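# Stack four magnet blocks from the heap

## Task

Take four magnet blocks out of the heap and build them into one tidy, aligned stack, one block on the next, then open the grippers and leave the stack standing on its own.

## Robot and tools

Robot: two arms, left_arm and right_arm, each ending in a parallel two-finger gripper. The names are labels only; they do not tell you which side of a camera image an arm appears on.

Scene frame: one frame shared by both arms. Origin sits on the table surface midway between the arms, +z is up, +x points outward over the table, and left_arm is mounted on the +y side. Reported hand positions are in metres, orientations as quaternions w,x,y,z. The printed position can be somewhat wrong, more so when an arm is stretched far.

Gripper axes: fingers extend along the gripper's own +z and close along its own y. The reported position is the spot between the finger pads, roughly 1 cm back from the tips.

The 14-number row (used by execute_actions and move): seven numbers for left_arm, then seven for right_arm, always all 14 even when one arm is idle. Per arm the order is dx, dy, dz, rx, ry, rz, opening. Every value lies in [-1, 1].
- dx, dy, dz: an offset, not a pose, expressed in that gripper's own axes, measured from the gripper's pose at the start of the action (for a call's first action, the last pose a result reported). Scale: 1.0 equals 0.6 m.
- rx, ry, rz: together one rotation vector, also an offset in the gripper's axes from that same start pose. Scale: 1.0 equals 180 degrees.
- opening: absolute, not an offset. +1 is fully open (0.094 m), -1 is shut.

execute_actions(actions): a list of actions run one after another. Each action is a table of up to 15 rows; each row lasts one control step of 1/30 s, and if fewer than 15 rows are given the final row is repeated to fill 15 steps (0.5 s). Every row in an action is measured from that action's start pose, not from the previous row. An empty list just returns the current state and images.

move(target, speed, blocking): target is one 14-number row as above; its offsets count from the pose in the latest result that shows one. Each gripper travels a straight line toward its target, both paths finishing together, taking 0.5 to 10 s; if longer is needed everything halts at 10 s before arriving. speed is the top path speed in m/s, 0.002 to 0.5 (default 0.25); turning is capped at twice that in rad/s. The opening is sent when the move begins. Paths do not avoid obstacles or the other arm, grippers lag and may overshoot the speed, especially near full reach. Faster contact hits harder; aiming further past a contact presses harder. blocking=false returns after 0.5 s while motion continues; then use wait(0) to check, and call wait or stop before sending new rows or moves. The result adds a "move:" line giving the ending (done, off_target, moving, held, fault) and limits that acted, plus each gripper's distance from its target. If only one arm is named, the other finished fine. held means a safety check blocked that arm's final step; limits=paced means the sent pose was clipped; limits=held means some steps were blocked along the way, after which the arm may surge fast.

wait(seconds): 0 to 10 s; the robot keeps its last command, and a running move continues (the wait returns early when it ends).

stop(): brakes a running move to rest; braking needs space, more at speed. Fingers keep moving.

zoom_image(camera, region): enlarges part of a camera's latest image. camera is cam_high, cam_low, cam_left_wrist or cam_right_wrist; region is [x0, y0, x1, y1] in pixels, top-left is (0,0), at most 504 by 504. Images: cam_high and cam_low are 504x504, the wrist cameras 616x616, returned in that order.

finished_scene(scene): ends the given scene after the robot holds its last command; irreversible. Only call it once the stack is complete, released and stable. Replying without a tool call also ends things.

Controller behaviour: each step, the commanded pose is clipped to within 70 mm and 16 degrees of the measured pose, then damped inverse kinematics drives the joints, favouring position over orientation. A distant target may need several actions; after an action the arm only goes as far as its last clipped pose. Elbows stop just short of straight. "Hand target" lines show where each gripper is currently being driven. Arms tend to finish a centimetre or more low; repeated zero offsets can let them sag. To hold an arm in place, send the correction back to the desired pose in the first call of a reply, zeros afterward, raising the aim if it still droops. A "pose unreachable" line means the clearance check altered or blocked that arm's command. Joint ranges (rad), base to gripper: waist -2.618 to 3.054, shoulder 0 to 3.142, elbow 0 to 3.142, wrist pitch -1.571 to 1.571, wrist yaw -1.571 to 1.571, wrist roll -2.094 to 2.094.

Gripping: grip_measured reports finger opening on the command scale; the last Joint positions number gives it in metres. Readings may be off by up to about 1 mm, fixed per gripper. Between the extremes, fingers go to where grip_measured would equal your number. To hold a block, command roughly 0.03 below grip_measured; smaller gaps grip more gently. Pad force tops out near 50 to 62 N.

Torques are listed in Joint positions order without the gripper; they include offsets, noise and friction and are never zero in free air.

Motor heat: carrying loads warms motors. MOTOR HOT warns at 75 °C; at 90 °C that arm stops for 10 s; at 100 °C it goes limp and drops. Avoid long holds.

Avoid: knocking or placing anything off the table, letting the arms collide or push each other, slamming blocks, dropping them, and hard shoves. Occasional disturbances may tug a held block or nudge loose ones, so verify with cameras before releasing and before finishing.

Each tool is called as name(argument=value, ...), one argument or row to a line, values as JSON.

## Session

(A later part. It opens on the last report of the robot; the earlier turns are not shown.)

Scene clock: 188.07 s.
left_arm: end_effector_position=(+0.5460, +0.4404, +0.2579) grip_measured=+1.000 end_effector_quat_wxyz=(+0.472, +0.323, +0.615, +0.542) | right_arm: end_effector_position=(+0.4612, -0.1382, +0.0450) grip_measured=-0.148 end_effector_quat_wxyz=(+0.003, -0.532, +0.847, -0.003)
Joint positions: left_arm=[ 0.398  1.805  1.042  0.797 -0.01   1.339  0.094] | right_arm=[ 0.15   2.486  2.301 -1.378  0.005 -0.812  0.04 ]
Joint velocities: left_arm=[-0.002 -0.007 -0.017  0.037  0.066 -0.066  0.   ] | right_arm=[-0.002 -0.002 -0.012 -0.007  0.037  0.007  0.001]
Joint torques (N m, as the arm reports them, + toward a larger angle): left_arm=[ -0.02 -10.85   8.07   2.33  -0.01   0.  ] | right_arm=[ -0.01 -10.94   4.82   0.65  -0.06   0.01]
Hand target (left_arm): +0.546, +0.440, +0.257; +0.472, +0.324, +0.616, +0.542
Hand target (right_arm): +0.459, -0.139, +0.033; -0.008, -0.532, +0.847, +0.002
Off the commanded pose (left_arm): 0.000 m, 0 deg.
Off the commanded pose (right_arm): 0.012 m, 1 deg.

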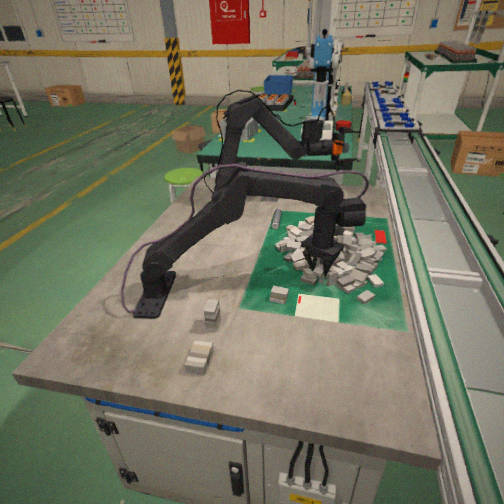

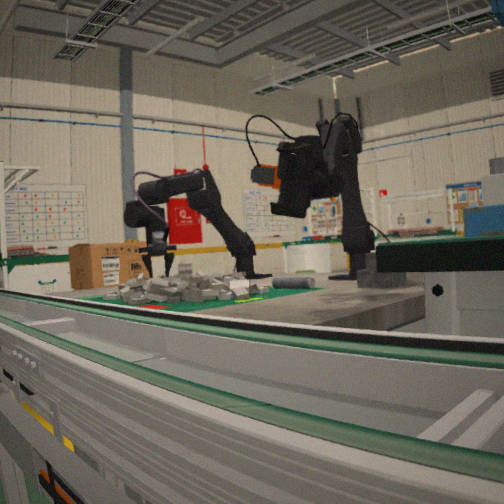

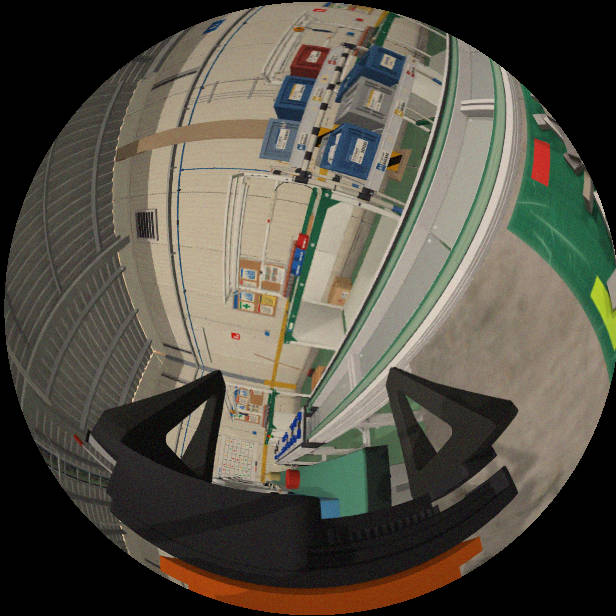

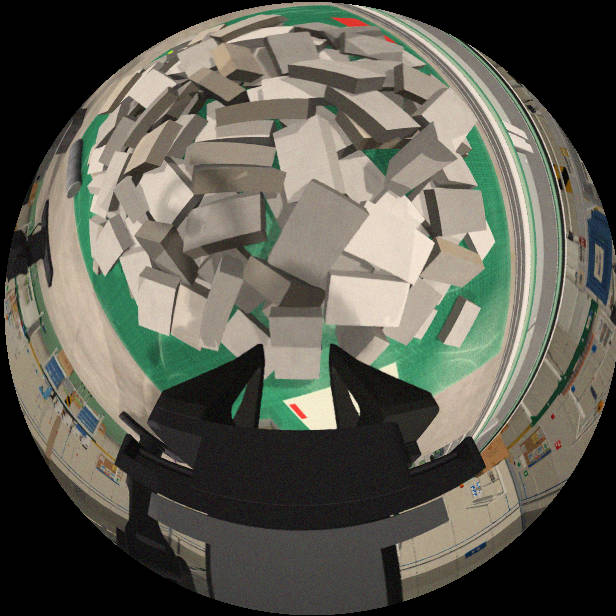

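execute_actions(
  actions=[
    [[0,0,0,0,0,0,1,0.002,0.003,0.02,-0.0063,0.0043,0,-0.15],[0,0,0,0,0,0,1,0.002,0.003,0.022,-0.007,0.0047,0,-0.15],[0,0,0,0,0,0,1,0.0025,0.0035,0.024,-0.0076,0.0052,0,-0.15],[0,0,0,0,0,0,1,0.003,0.004,0.026,-0.0082,0.0056,0,-0.15],[0,0,0,0,0,0,1,0.003,0.004,0.028,-0.0088,0.006,0,-0.15]],
  ],
)

zoom_image(
  camera="cam_right_wrist",
  region=[160, 200, 440, 450],
)

Scene clock: 190.20 s.
left_arm: end_effector_position=(+0.5459, +0.4404, +0.2585) grip_measured=+1.000 end_effector_quat_wxyz=(+0.473, +0.323, +0.615, +0.543) | right_arm: end_effector_position=(+0.4604, -0.1385, +0.0377) grip_measured=-0.148 end_effector_quat_wxyz=(-0.004, -0.532, +0.847, -0.001)
Joint positions: left_arm=[ 0.398  1.805  1.042  0.799 -0.01   1.339  0.094] | right_arm=[ 0.15   2.502  2.301 -1.377  0.005 -0.812  0.04 ]
Joint velocities: left_arm=[ 0.017 -0.017  0.007  0.007  0.051 -0.066  0.   ] | right_arm=[ 0.022  0.017 -0.022 -0.007  0.022 -0.007 -0.001]
Joint torques (N m, as the arm reports them, + toward a larger angle): left_arm=[ -0.02 -10.85   8.09   2.31  -0.01   0.  ] | right_arm=[ -0.09 -11.48   4.86   0.67  -0.1    0.04]
Hand target (left_arm): +0.546, +0.440, +0.258; +0.472, +0.323, +0.615, +0.542
Hand target (right_arm): +0.458, -0.139, +0.028; -0.012, -0.532, +0.847, +0.003
Off the commanded pose (left_arm): 0.001 m, 0 deg.
Off the commanded pose (right_arm): 0.010 m, 1 deg.

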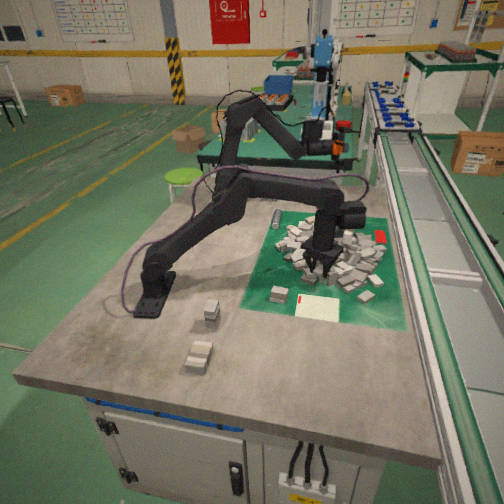

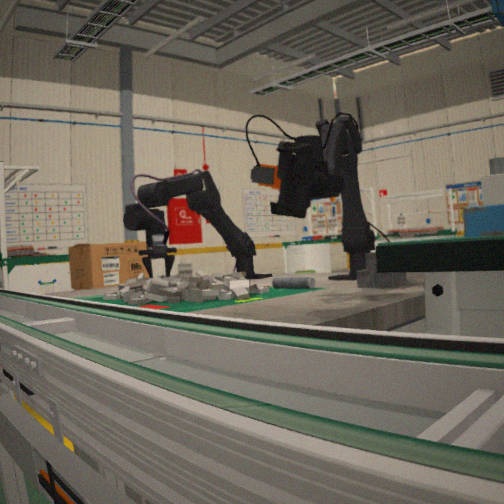

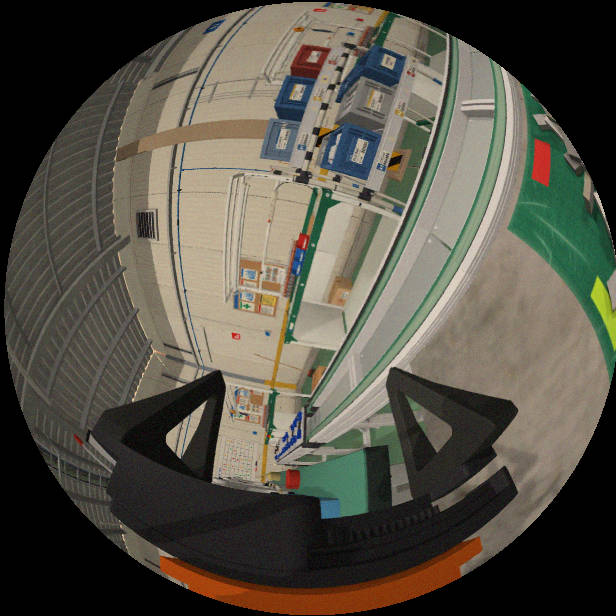

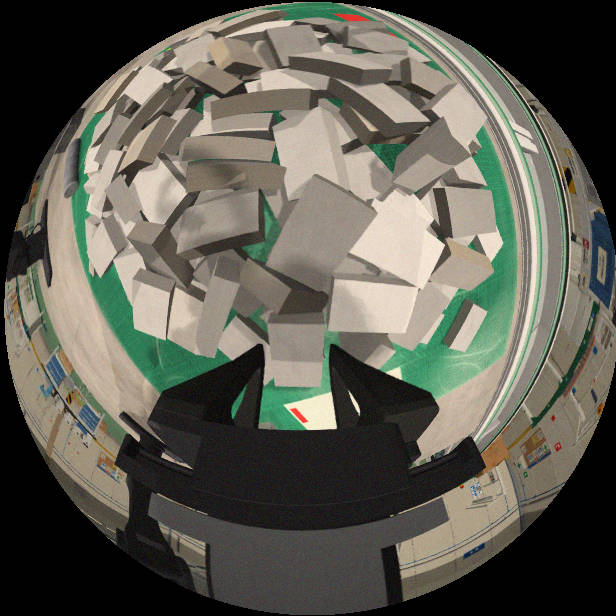

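Region (160, 200, 440, 450) of cam_right_wrist's 616x616 image, scaled by 1.800, with more detail than that image has; it fills the top 450 rows of this view, and the rest is white.

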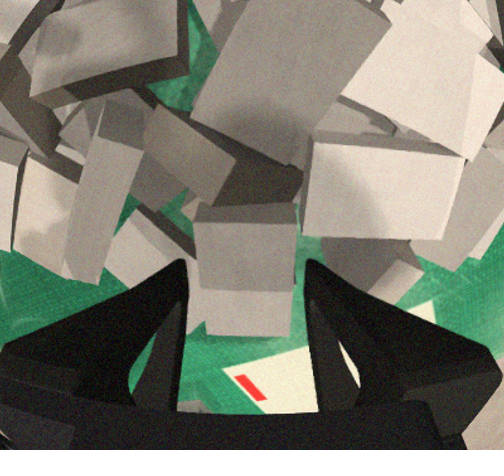

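execute_actions(
  actions=[
    [[0,0,0,0,0,0,1,0,0,0,0,0,0,-0.2],[0,0,0,0,0,0,1,0,0,0,0,0,0,-0.25],[0,0,0,0,0,0,1,0,0,0,0,0,0,-0.3],[0,0,0,0,0,0,1,0,0,0,0,0,0,-0.33],[0,0,0,0,0,0,1,0,0,0,0,0,0,-0.36],[0,0,0,0,0,0,1,0,0,0,0,0,0,-0.39],[0,0,0,0,0,0,1,0,0,0,0,0,0,-0.41],[0,0,0,0,0,0,1,0,0,0,0,0,0,-0.43],[0,0,0,0,0,0,1,0,0,0,0,0,0,-0.45],[0,0,0,0,0,0,1,0,0,0,0,0,0,-0.47]],
  ],
)

zoom_image(
  camera="cam_right_wrist",
  region=[190, 220, 410, 420],
)

Scene clock: 191.90 s.
left_arm: end_effector_position=(+0.5459, +0.4404, +0.2590) grip_measured=+1.000 end_effector_quat_wxyz=(+0.473, +0.322, +0.614, +0.543) | right_arm: end_effector_position=(+0.4609, -0.1394, +0.0377) grip_measured=-0.431 end_effector_quat_wxyz=(-0.004, -0.532, +0.847, -0.005)
Joint positions: left_arm=[ 0.398  1.805  1.042  0.801 -0.01   1.339  0.094] | right_arm=[ 0.15   2.502  2.301 -1.376  0.011 -0.812  0.027]
Joint velocities: left_arm=[-0.007 -0.002 -0.007  0.037 -0.007 -0.037  0.   ] | right_arm=[ 0.017 -0.012  0.012  0.051 -0.037 -0.022  0.   ]
Joint torques (N m, as the arm reports them, + toward a larger angle): left_arm=[ -0.02 -10.86   8.08   2.33  -0.01   0.  ] | right_arm=[  0.   -12.38   5.67   0.55  -0.11   0.01]
Hand target (left_arm): +0.546, +0.440, +0.258; +0.473, +0.323, +0.615, +0.543
Hand target (right_arm): +0.460, -0.138, +0.038; -0.004, -0.532, +0.847, -0.001
Off the commanded pose (left_arm): 0.000 m, 0 deg.
Off the commanded pose (right_arm): 0.001 m, 0 deg.

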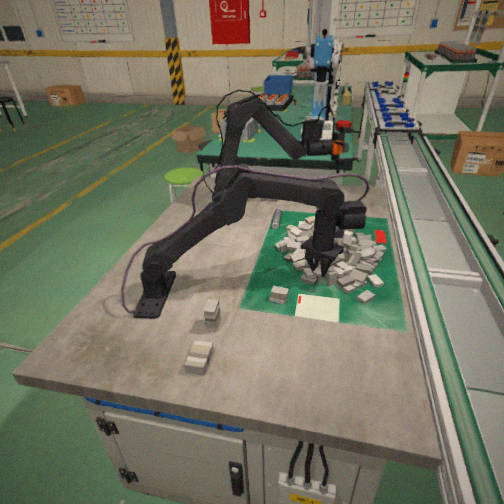

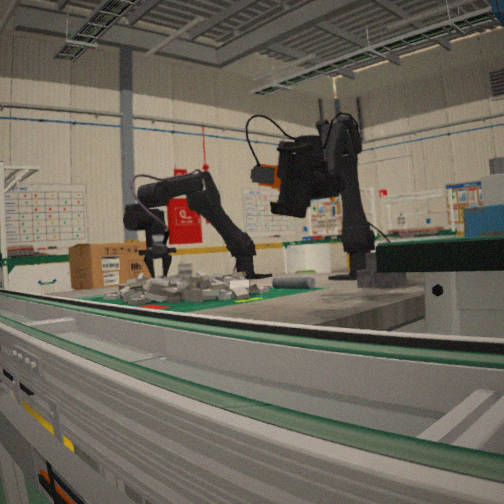

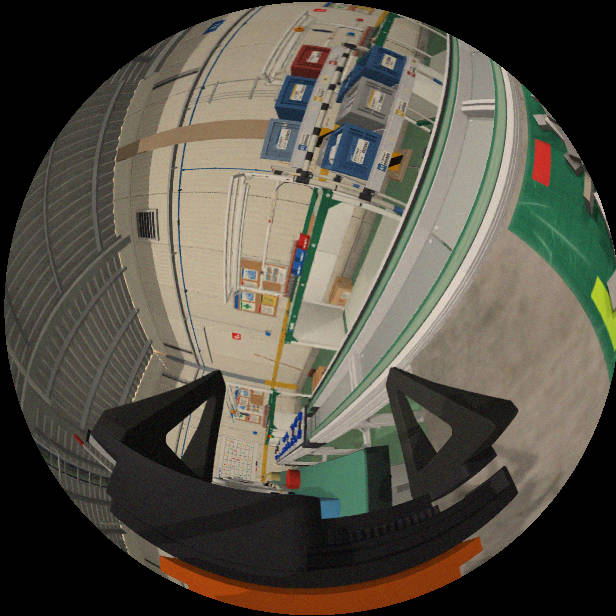

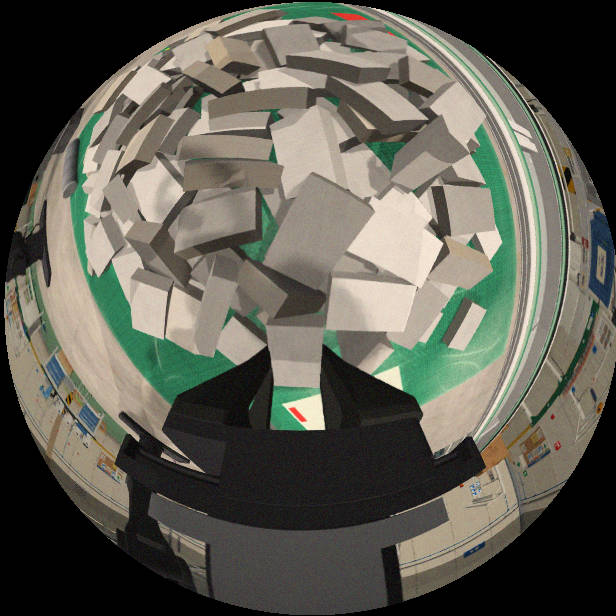

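Region (190, 220, 410, 420) of cam_right_wrist's 616x616 image, scaled by 2.291, with more detail than that image has; it fills the top 458 rows of this view, and the rest is white.

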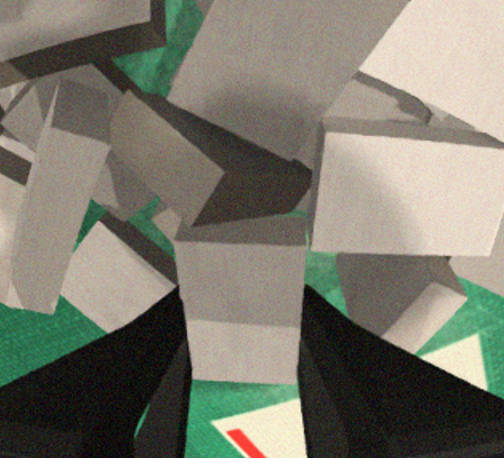

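move(
  target=[0,0,0,0,0,0,1,0.015,0,-0.075,0,0,0,-0.47],
  speed=0.1,
)

Scene clock: 194.50 s.
left_arm: end_effector_position=(+0.5459, +0.4404, +0.2595) grip_measured=+1.000 end_effector_quat_wxyz=(+0.474, +0.322, +0.613, +0.544) | right_arm: end_effector_position=(+0.4540, -0.1440, +0.0748) grip_measured=-0.431 end_effector_quat_wxyz=(-0.012, -0.531, +0.847, -0.003)
Joint positions: left_arm=[ 0.398  1.805  1.042  0.804 -0.01   1.339  0.094] | right_arm=[ 0.146  2.502  2.449 -1.539  0.012 -0.815  0.027]
Joint velocities: left_arm=[ 0.002 -0.027  0.002 -0.007 -0.022 -0.037  0.   ] | right_arm=[-0.012 -0.012 -0.012 -0.081  0.007 -0.051  0.   ]
Joint torques (N m, as the arm reports them, + toward a larger angle): left_arm=[ -0.02 -10.86   8.07   2.33  -0.01   0.  ] | right_arm=[ -0.73 -12.43   7.77   0.38  -0.02  -0.06]
Hand target (left_arm): +0.546, +0.440, +0.259; +0.473, +0.322, +0.614, +0.543
Hand target (right_arm): +0.457, -0.147, +0.083; -0.004, -0.532, +0.847, -0.005
Off the commanded pose (left_arm): 0.001 m, 0 deg.
Off the commanded pose (right_arm): 0.009 m, 1 deg.
move: done

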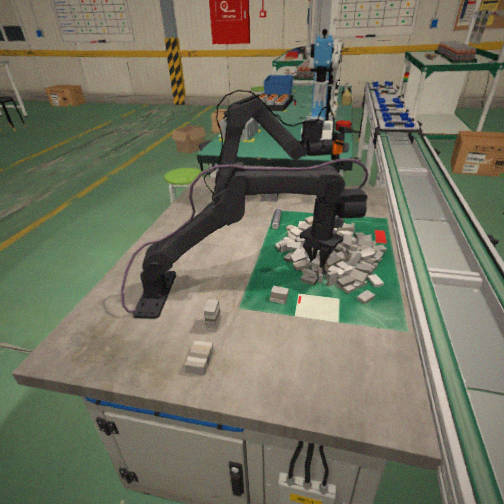

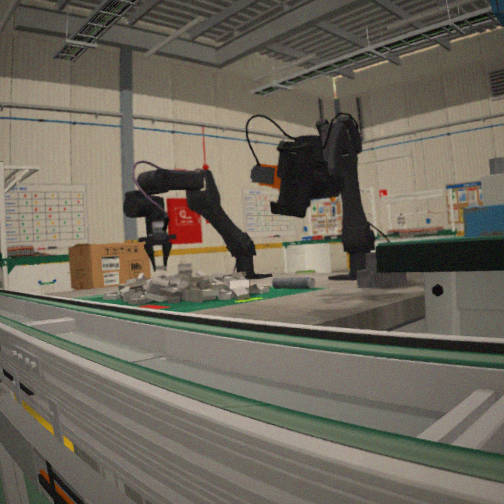

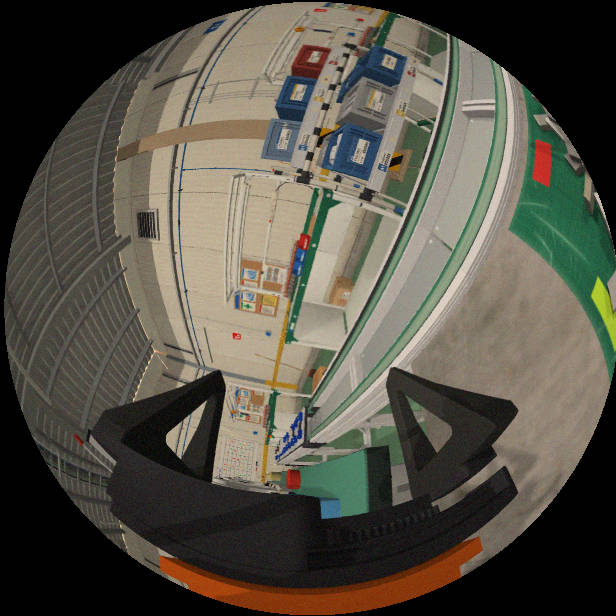

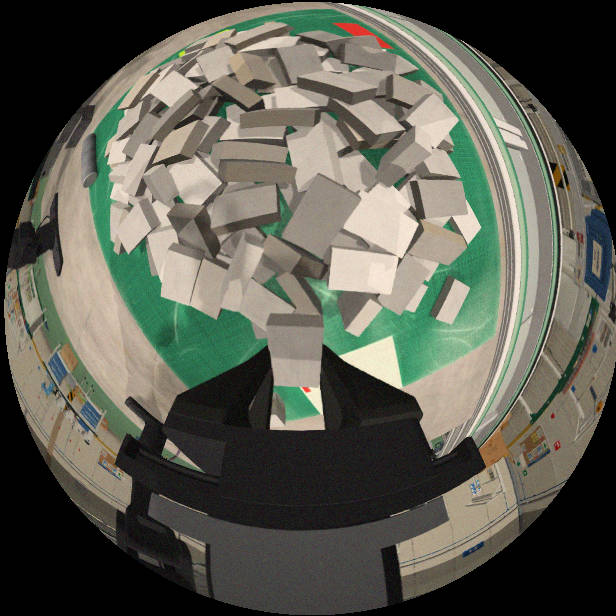

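move(
  target=[0,0,0,0,0,0,1,0.223,0.0806,0.005,0.003,-0.007,0.397,-0.47],
  speed=0.3,
)

zoom_image(
  camera="cam_right_wrist",
  region=[190, 220, 410, 420],
)

Scene clock: 198.63 s.
left_arm: end_effector_position=(+0.5459, +0.4403, +0.2600) grip_measured=+1.000 end_effector_quat_wxyz=(+0.474, +0.322, +0.613, +0.545) | right_arm: end_effector_position=(+0.3537, -0.2408, +0.0722) grip_measured=-0.431 end_effector_quat_wxyz=(-0.005, +0.054, +0.999, -0.007)
Joint positions: left_arm=[ 0.398  1.805  1.042  0.805 -0.01   1.339  0.094] | right_arm=[-0.03   1.921  1.497 -1.16   0.012  0.237  0.027]
Joint velocities: left_arm=[-0.007  0.002 -0.007  0.037 -0.007  0.022  0.   ] | right_arm=[-0.017 -0.002  0.012 -0.007 -0.022  0.022 -0.001]
Joint torques (N m, as the arm reports them, + toward a larger angle): left_arm=[ -0.02 -10.86   8.07   2.33  -0.01   0.  ] | right_arm=[ -0.52 -10.29   4.33   0.63   0.04   0.11]
Hand target (left_arm): +0.546, +0.440, +0.259; +0.474, +0.322, +0.613, +0.544
Hand target (right_arm): +0.352, -0.244, +0.076; +0.003, +0.063, +0.998, -0.008
Off the commanded pose (left_arm): 0.000 m, 0 deg.
Off the commanded pose (right_arm): 0.004 m, 1 deg.
move: done

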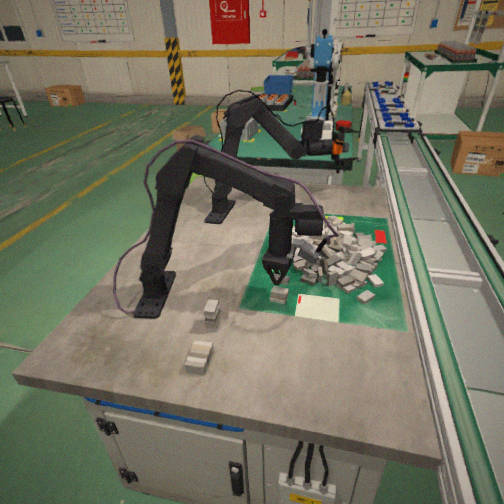

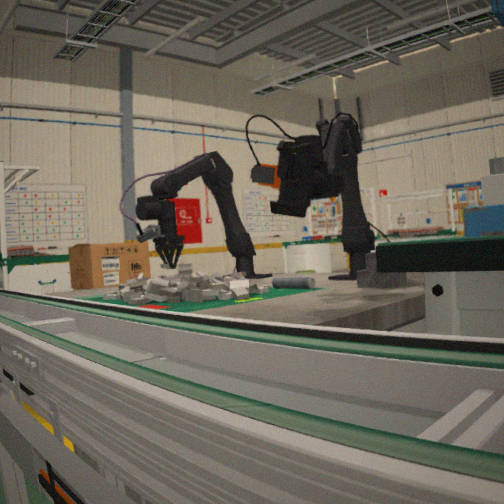

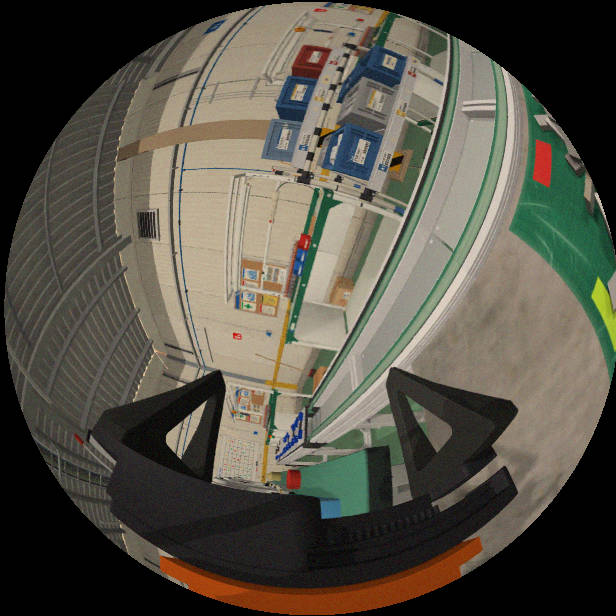

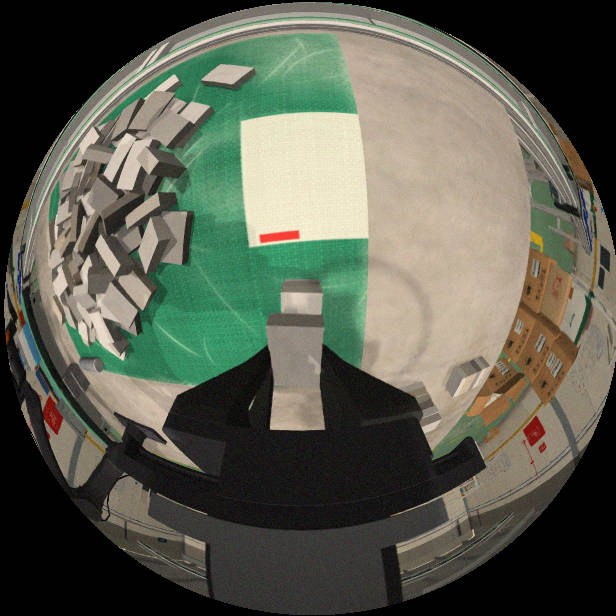

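Region (190, 220, 410, 420) of cam_right_wrist's 616x616 image, scaled by 2.291, with more detail than that image has; it fills the top 458 rows of this view, and the rest is white.

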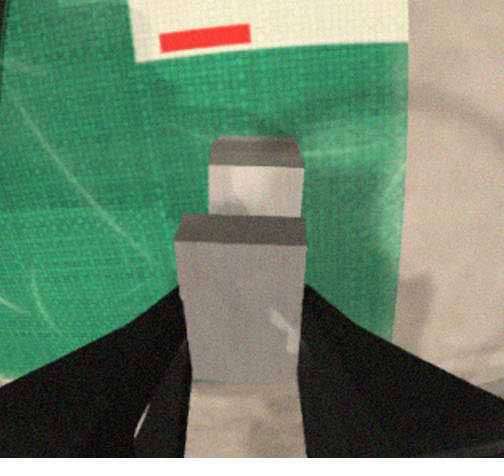

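move(
  target=[0,0,0,0,0,0,1,0.0055,-0.0115,0.05,0,-0.003,0.008,-0.47],
  speed=0.05,
)

zoom_image(
  camera="cam_right_wrist",
  region=[190, 220, 410, 420],
)

Scene clock: 200.47 s.
left_arm: end_effector_position=(+0.5459, +0.4403, +0.2606) grip_measured=+1.000 end_effector_quat_wxyz=(+0.475, +0.321, +0.612, +0.545) | right_arm: end_effector_position=(+0.3492, -0.2441, +0.0465) grip_measured=-0.431 end_effector_quat_wxyz=(-0.003, +0.059, +0.998, -0.007)
Joint positions: left_arm=[ 0.398  1.805  1.042  0.808 -0.01   1.339  0.094] | right_arm=[-0.038  1.921  1.392 -1.05   0.012  0.24   0.027]
Joint velocities: left_arm=[-0.007 -0.002  0.012 -0.007  0.022 -0.007  0.   ] | right_arm=[-0.002 -0.002 -0.002  0.081  0.066  0.037 -0.   ]
Joint torques (N m, as the arm reports them, + toward a larger angle): left_arm=[ -0.02 -10.85   8.08   2.33  -0.01   0.  ] | right_arm=[-0.72 -8.43  4.17  0.71  0.02  0.09]
Hand target (left_arm): +0.546, +0.440, +0.260; +0.474, +0.322, +0.613, +0.545
Hand target (right_arm): +0.349, -0.248, +0.043; -0.001, +0.066, +0.998, -0.008
Off the commanded pose (left_arm): 0.001 m, 0 deg.
Off the commanded pose (right_arm): 0.006 m, 1 deg.
move: done

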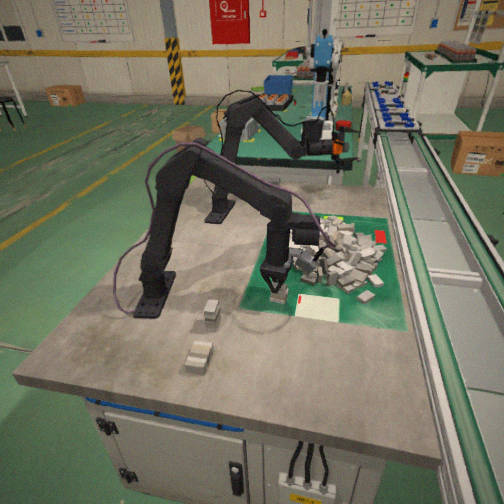

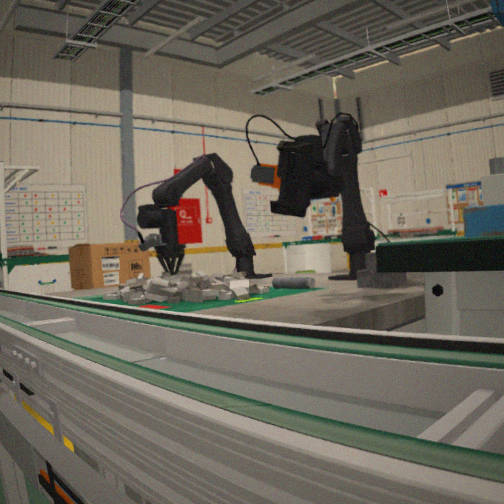

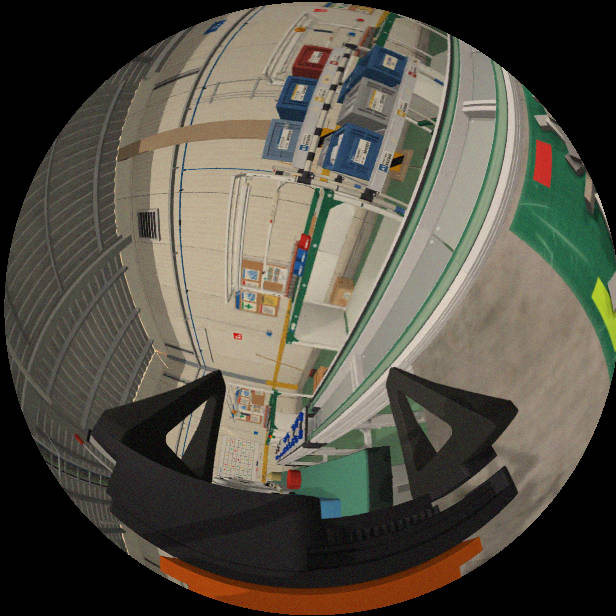

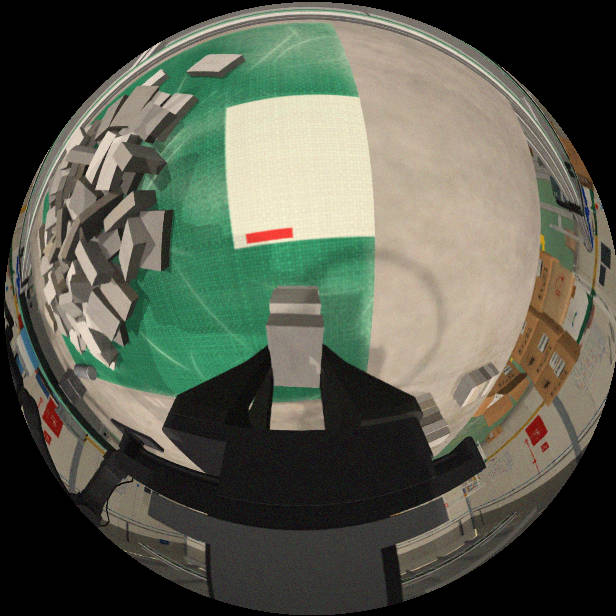

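Region (190, 220, 410, 420) of cam_right_wrist's 616x616 image, scaled by 2.291, with more detail than that image has; it fills the top 458 rows of this view, and the rest is white.

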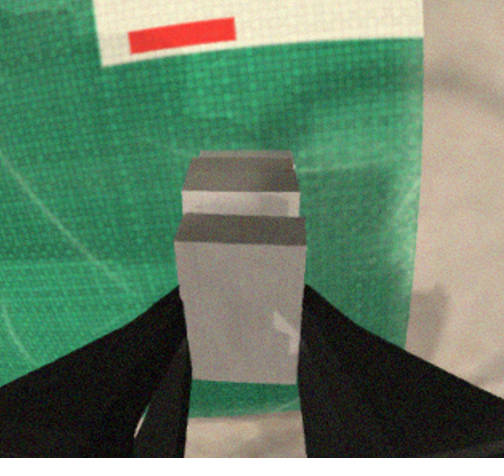

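execute_actions(
  actions=[
    [[0,0,0,0,0,0,1,-0.004,0,0,0,-0.003,0,-0.47],[0,0,0,0,0,0,1,-0.007,0,0,0,-0.0055,0,-0.47],[0,0,0,0,0,0,1,-0.01,0,0,0,-0.008,0,-0.47],[0,0,0,0,0,0,1,-0.013,0,0,0,-0.010,0,-0.47]],
  ],
)

zoom_image(
  camera="cam_right_wrist",
  region=[190, 220, 410, 420],
)

Scene clock: 202.50 s.
left_arm: end_effector_position=(+0.5458, +0.4403, +0.2611) grip_measured=+1.000 end_effector_quat_wxyz=(+0.475, +0.321, +0.611, +0.546) | right_arm: end_effector_position=(+0.3535, -0.2436, +0.0465) grip_measured=-0.431 end_effector_quat_wxyz=(+0.006, +0.059, +0.998, -0.005)
Joint positions: left_arm=[ 0.398  1.805  1.042  0.81  -0.01   1.339  0.094] | right_arm=[-0.038  1.921  1.392 -1.032  0.012  0.24   0.027]
Joint velocities: left_arm=[-0.007  0.002  0.002  0.007 -0.007  0.007  0.   ] | right_arm=[-0.007 -0.007 -0.012 -0.022  0.037 -0.037  0.001]
Joint torques (N m, as the arm reports them, + toward a larger angle): left_arm=[ -0.02 -10.84   8.08   2.34  -0.01   0.  ] | right_arm=[-0.09 -8.33  5.45  0.68  0.05  0.01]
Hand target (left_arm): +0.546, +0.440, +0.261; +0.475, +0.321, +0.612, +0.545
Hand target (right_arm): +0.357, -0.245, +0.047; +0.013, +0.059, +0.998, -0.008
Off the commanded pose (left_arm): 0.000 m, 0 deg.
Off the commanded pose (right_arm): 0.004 m, 1 deg.

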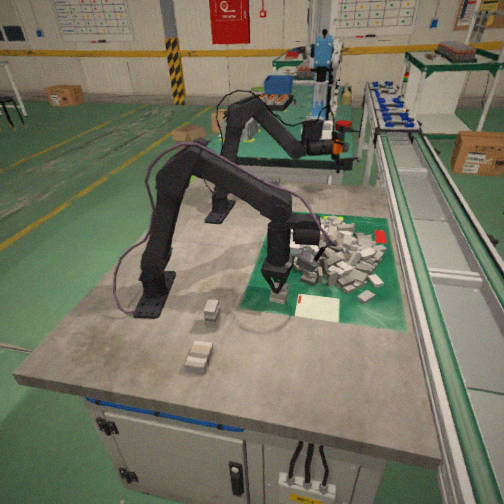

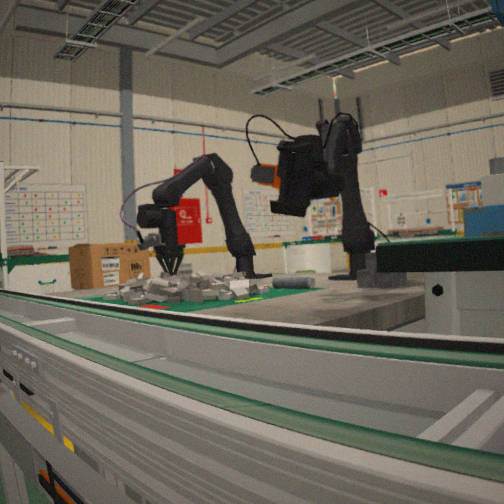

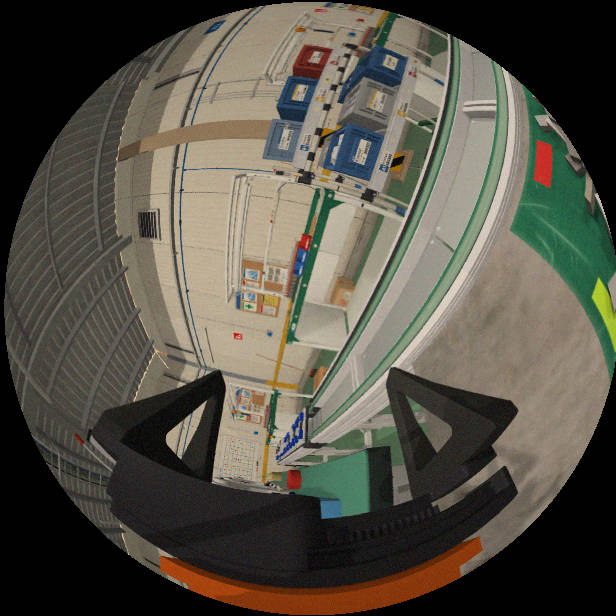

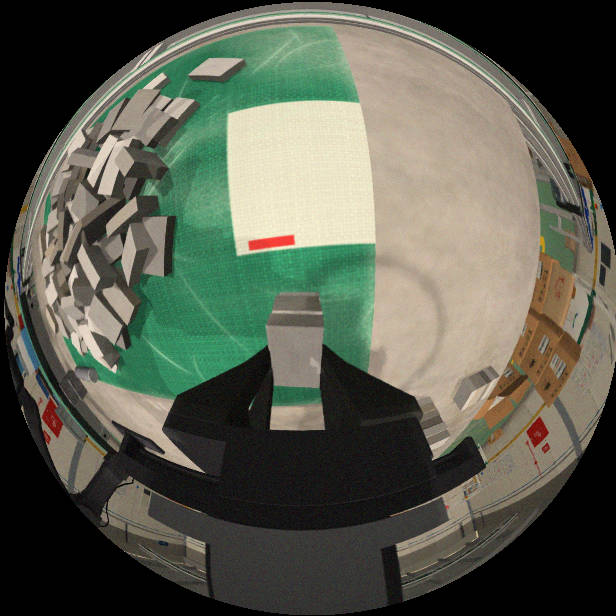

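Region (190, 220, 410, 420) of cam_right_wrist's 616x616 image, scaled by 2.291, with more detail than that image has; it fills the top 458 rows of this view, and the rest is white.

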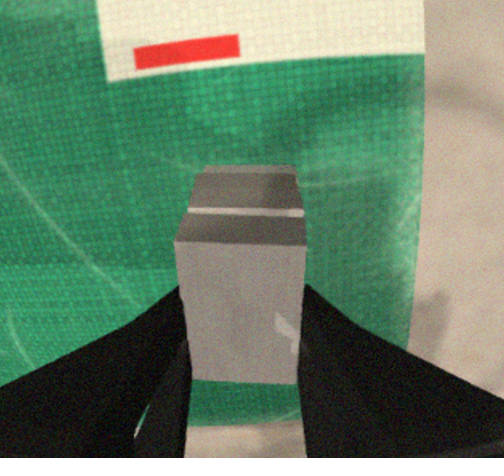

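Now shoulder descent.

execute_actions(
  actions=[
    [[0,0,0,0,0,0,1,0.002,0,0.006,0,0.004,0,-0.47],[0,0,0,0,0,0,1,0.003,0,0.010,0,0.006,0,-0.47],[0,0,0,0,0,0,1,0.004,0,0.013,0,0.008,0,-0.47],[0,0,0,0,0,0,1,0.004,0,0.015,0,0.009,0,-0.47],[0,0,0,0,0,0,1,0.005,0,0.017,0,0.010,0,-0.47],[0,0,0,0,0,0,1,0.005,0,0.0185,0,0.011,0,-0.47]],
  ],
)

zoom_image(
  camera="cam_right_wrist",
  region=[190, 220, 410, 420],
)

zoom_image(
  camera="cam_high",
  region=[250, 265, 310, 315],
)

Scene clock: 204.07 s.
left_arm: end_effector_position=(+0.5458, +0.4403, +0.2616) grip_measured=+1.000 end_effector_quat_wxyz=(+0.476, +0.321, +0.611, +0.546) | right_arm: end_effector_position=(+0.3541, -0.2435, +0.0455) grip_measured=-0.431 end_effector_quat_wxyz=(+0.006, +0.059, +0.998, -0.005)
Joint positions: left_arm=[ 0.398  1.805  1.042  0.812 -0.01   1.339  0.094] | right_arm=[-0.038  1.924  1.392 -1.029  0.012  0.24   0.027]
Joint velocities: left_arm=[-0.012 -0.012  0.012 -0.022  0.022  0.022  0.   ] | right_arm=[ 0.012 -0.027  0.007  0.022 -0.022 -0.081 -0.   ]
Joint torques (N m, as the arm reports them, + toward a larger angle): left_arm=[ -0.01 -10.86   8.07   2.33  -0.01   0.  ] | right_arm=[-0.22 -6.44  5.48  0.57 -0.1  -0.02]
Hand target (left_arm): +0.546, +0.440, +0.261; +0.475, +0.321, +0.611, +0.546
Hand target (right_arm): +0.350, -0.243, +0.036; -0.011, +0.059, +0.998, -0.004
Off the commanded pose (left_arm): 0.001 m, 0 deg.
Off the commanded pose (right_arm): 0.011 m, 2 deg.

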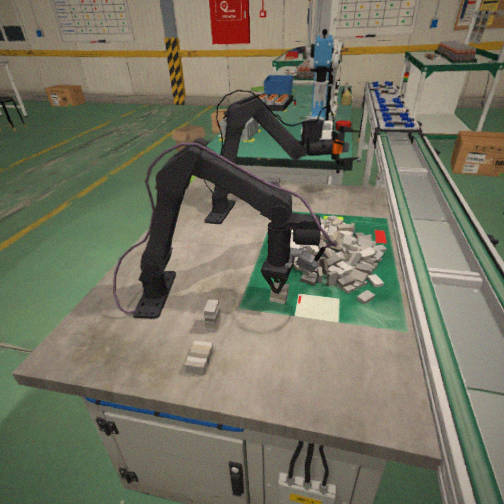

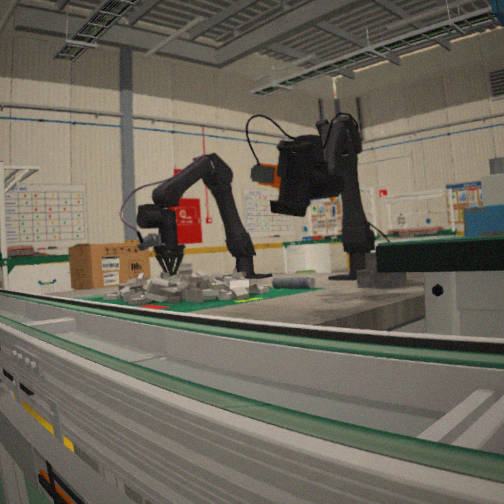

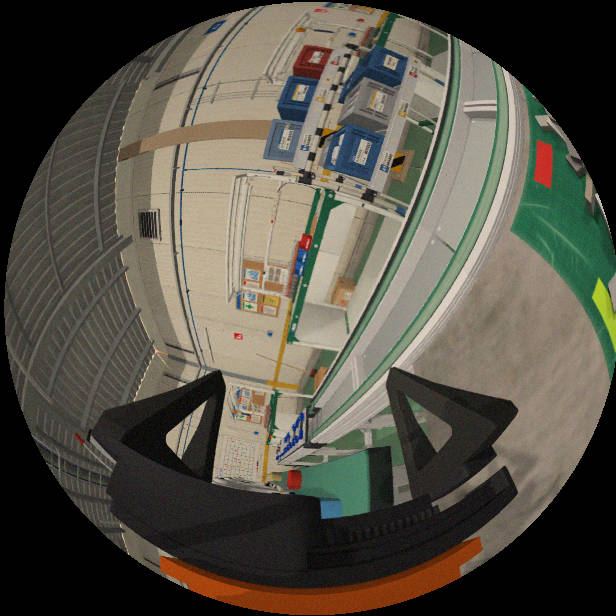

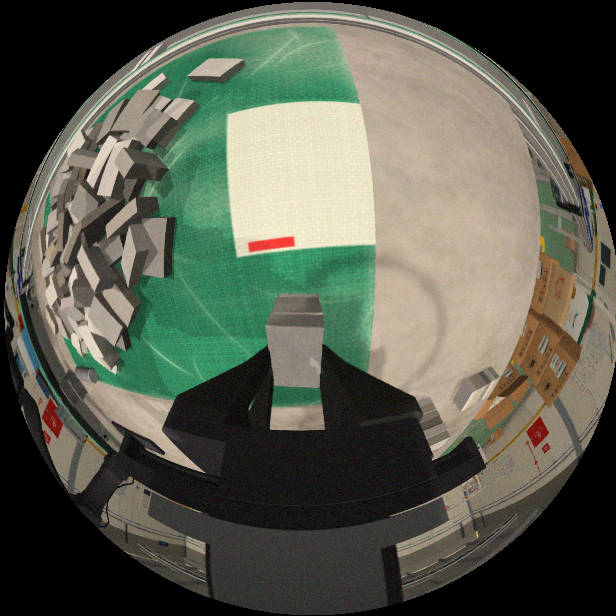

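Region (190, 220, 410, 420) of cam_right_wrist's 616x616 image, scaled by 2.291, with more detail than that image has; it fills the top 458 rows of this view, and the rest is white.

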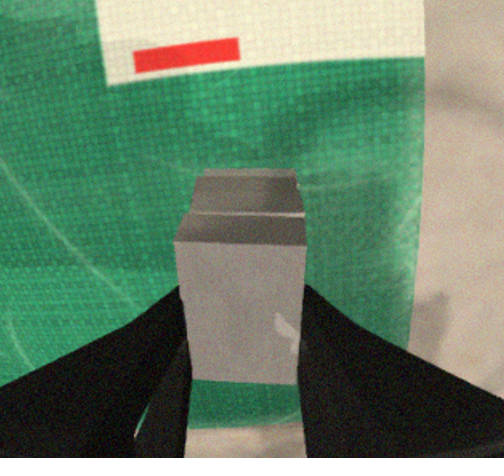

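Region (250, 265, 310, 315) of cam_high's 504x504 image, scaled by 8.400, with more detail than that image has.

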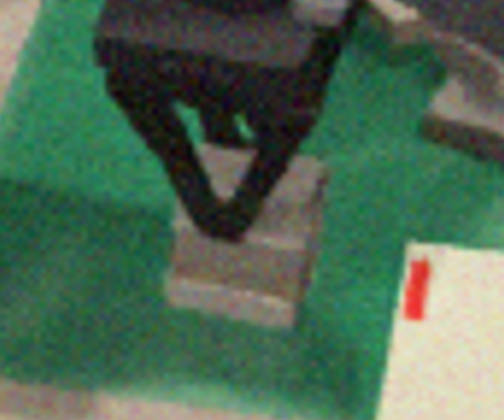

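execute_actions(
  actions=[
    [[0,0,0,0,0,0,1,0,0,0,0,0,0,-0.44],[0,0,0,0,0,0,1,0,0,0,0,0,0,-0.425],[0,0,0,0,0,0,1,0,0,0,0,0,0,-0.41],[0,0,0,0,0,0,1,0,0,0,0,0,0,-0.39],[0,0,0,0,0,0,1,0,0,0,0,0,0,-0.36],[0,0,0,0,0,0,1,0,0,0,0,0,0,-0.33],[0,0,0,0,0,0,1,0,0,0,0,0,0,-0.29],[0,0,0,0,0,0,1,0,0,0,0,0,0,-0.25],[0,0,0,0,0,0,1,0,0,0,0,0,0,-0.2]],
  ],
)

zoom_image(
  camera="cam_right_wrist",
  region=[190, 220, 410, 420],
)

zoom_image(
  camera="cam_high",
  region=[250, 265, 310, 315],
)

Scene clock: 206.80 s.
left_arm: end_effector_position=(+0.5458, +0.4403, +0.2621) grip_measured=+1.000 end_effector_quat_wxyz=(+0.476, +0.320, +0.610, +0.547) | right_arm: end_effector_position=(+0.3541, -0.2431, +0.0455) grip_measured=-0.202 end_effector_quat_wxyz=(+0.006, +0.059, +0.998, -0.004)
Joint positions: left_arm=[ 0.398  1.805  1.042  0.814 -0.01   1.339  0.094] | right_arm=[-0.038  1.924  1.392 -1.029  0.01   0.24   0.037]
Joint velocities: left_arm=[0.002 0.012 0.007 0.022 0.022 0.022 0.   ] | right_arm=[ 0.002 -0.022 -0.012 -0.022 -0.007  0.037 -0.   ]
Joint torques (N m, as the arm reports them, + toward a larger angle): left_arm=[ -0.02 -10.85   8.08   2.32  -0.01   0.  ] | right_arm=[-0.1  -8.32  5.53  0.63 -0.01  0.02]
Hand target (left_arm): +0.546, +0.440, +0.262; +0.475, +0.321, +0.611, +0.546
Hand target (right_arm): +0.354, -0.244, +0.046; +0.006, +0.059, +0.998, -0.005
Off the commanded pose (left_arm): 0.000 m, 0 deg.
Off the commanded pose (right_arm): 0.000 m, 0 deg.

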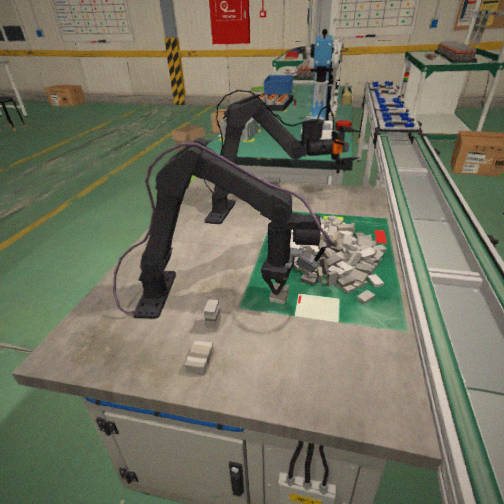

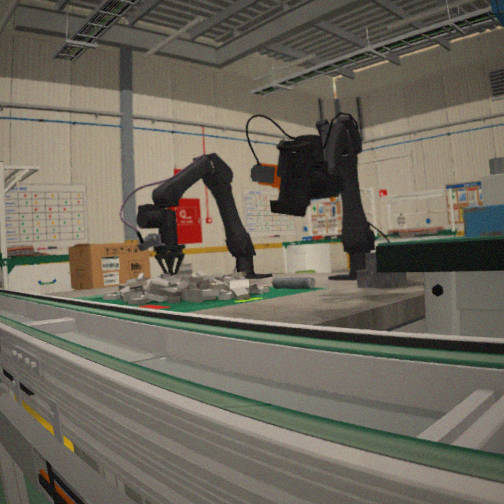

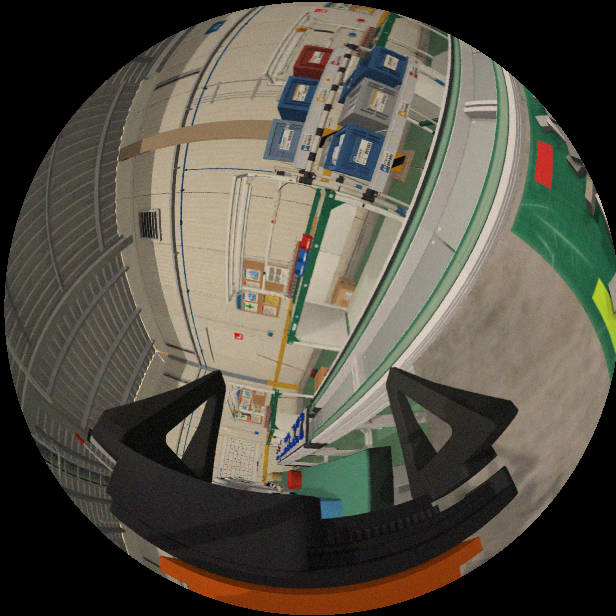

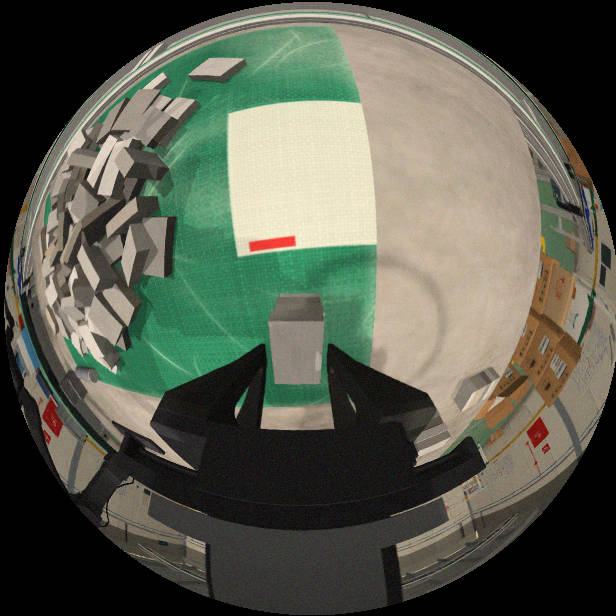

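Region (190, 220, 410, 420) of cam_right_wrist's 616x616 image, scaled by 2.291, with more detail than that image has; it fills the top 458 rows of this view, and the rest is white.

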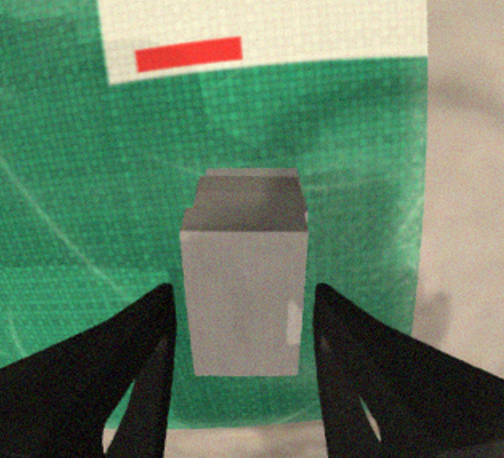

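Region (250, 265, 310, 315) of cam_high's 504x504 image, scaled by 8.400, with more detail than that image has.

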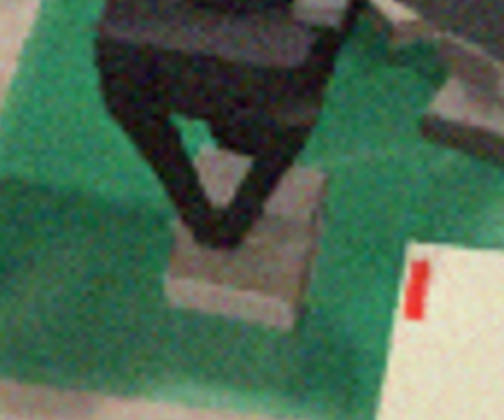

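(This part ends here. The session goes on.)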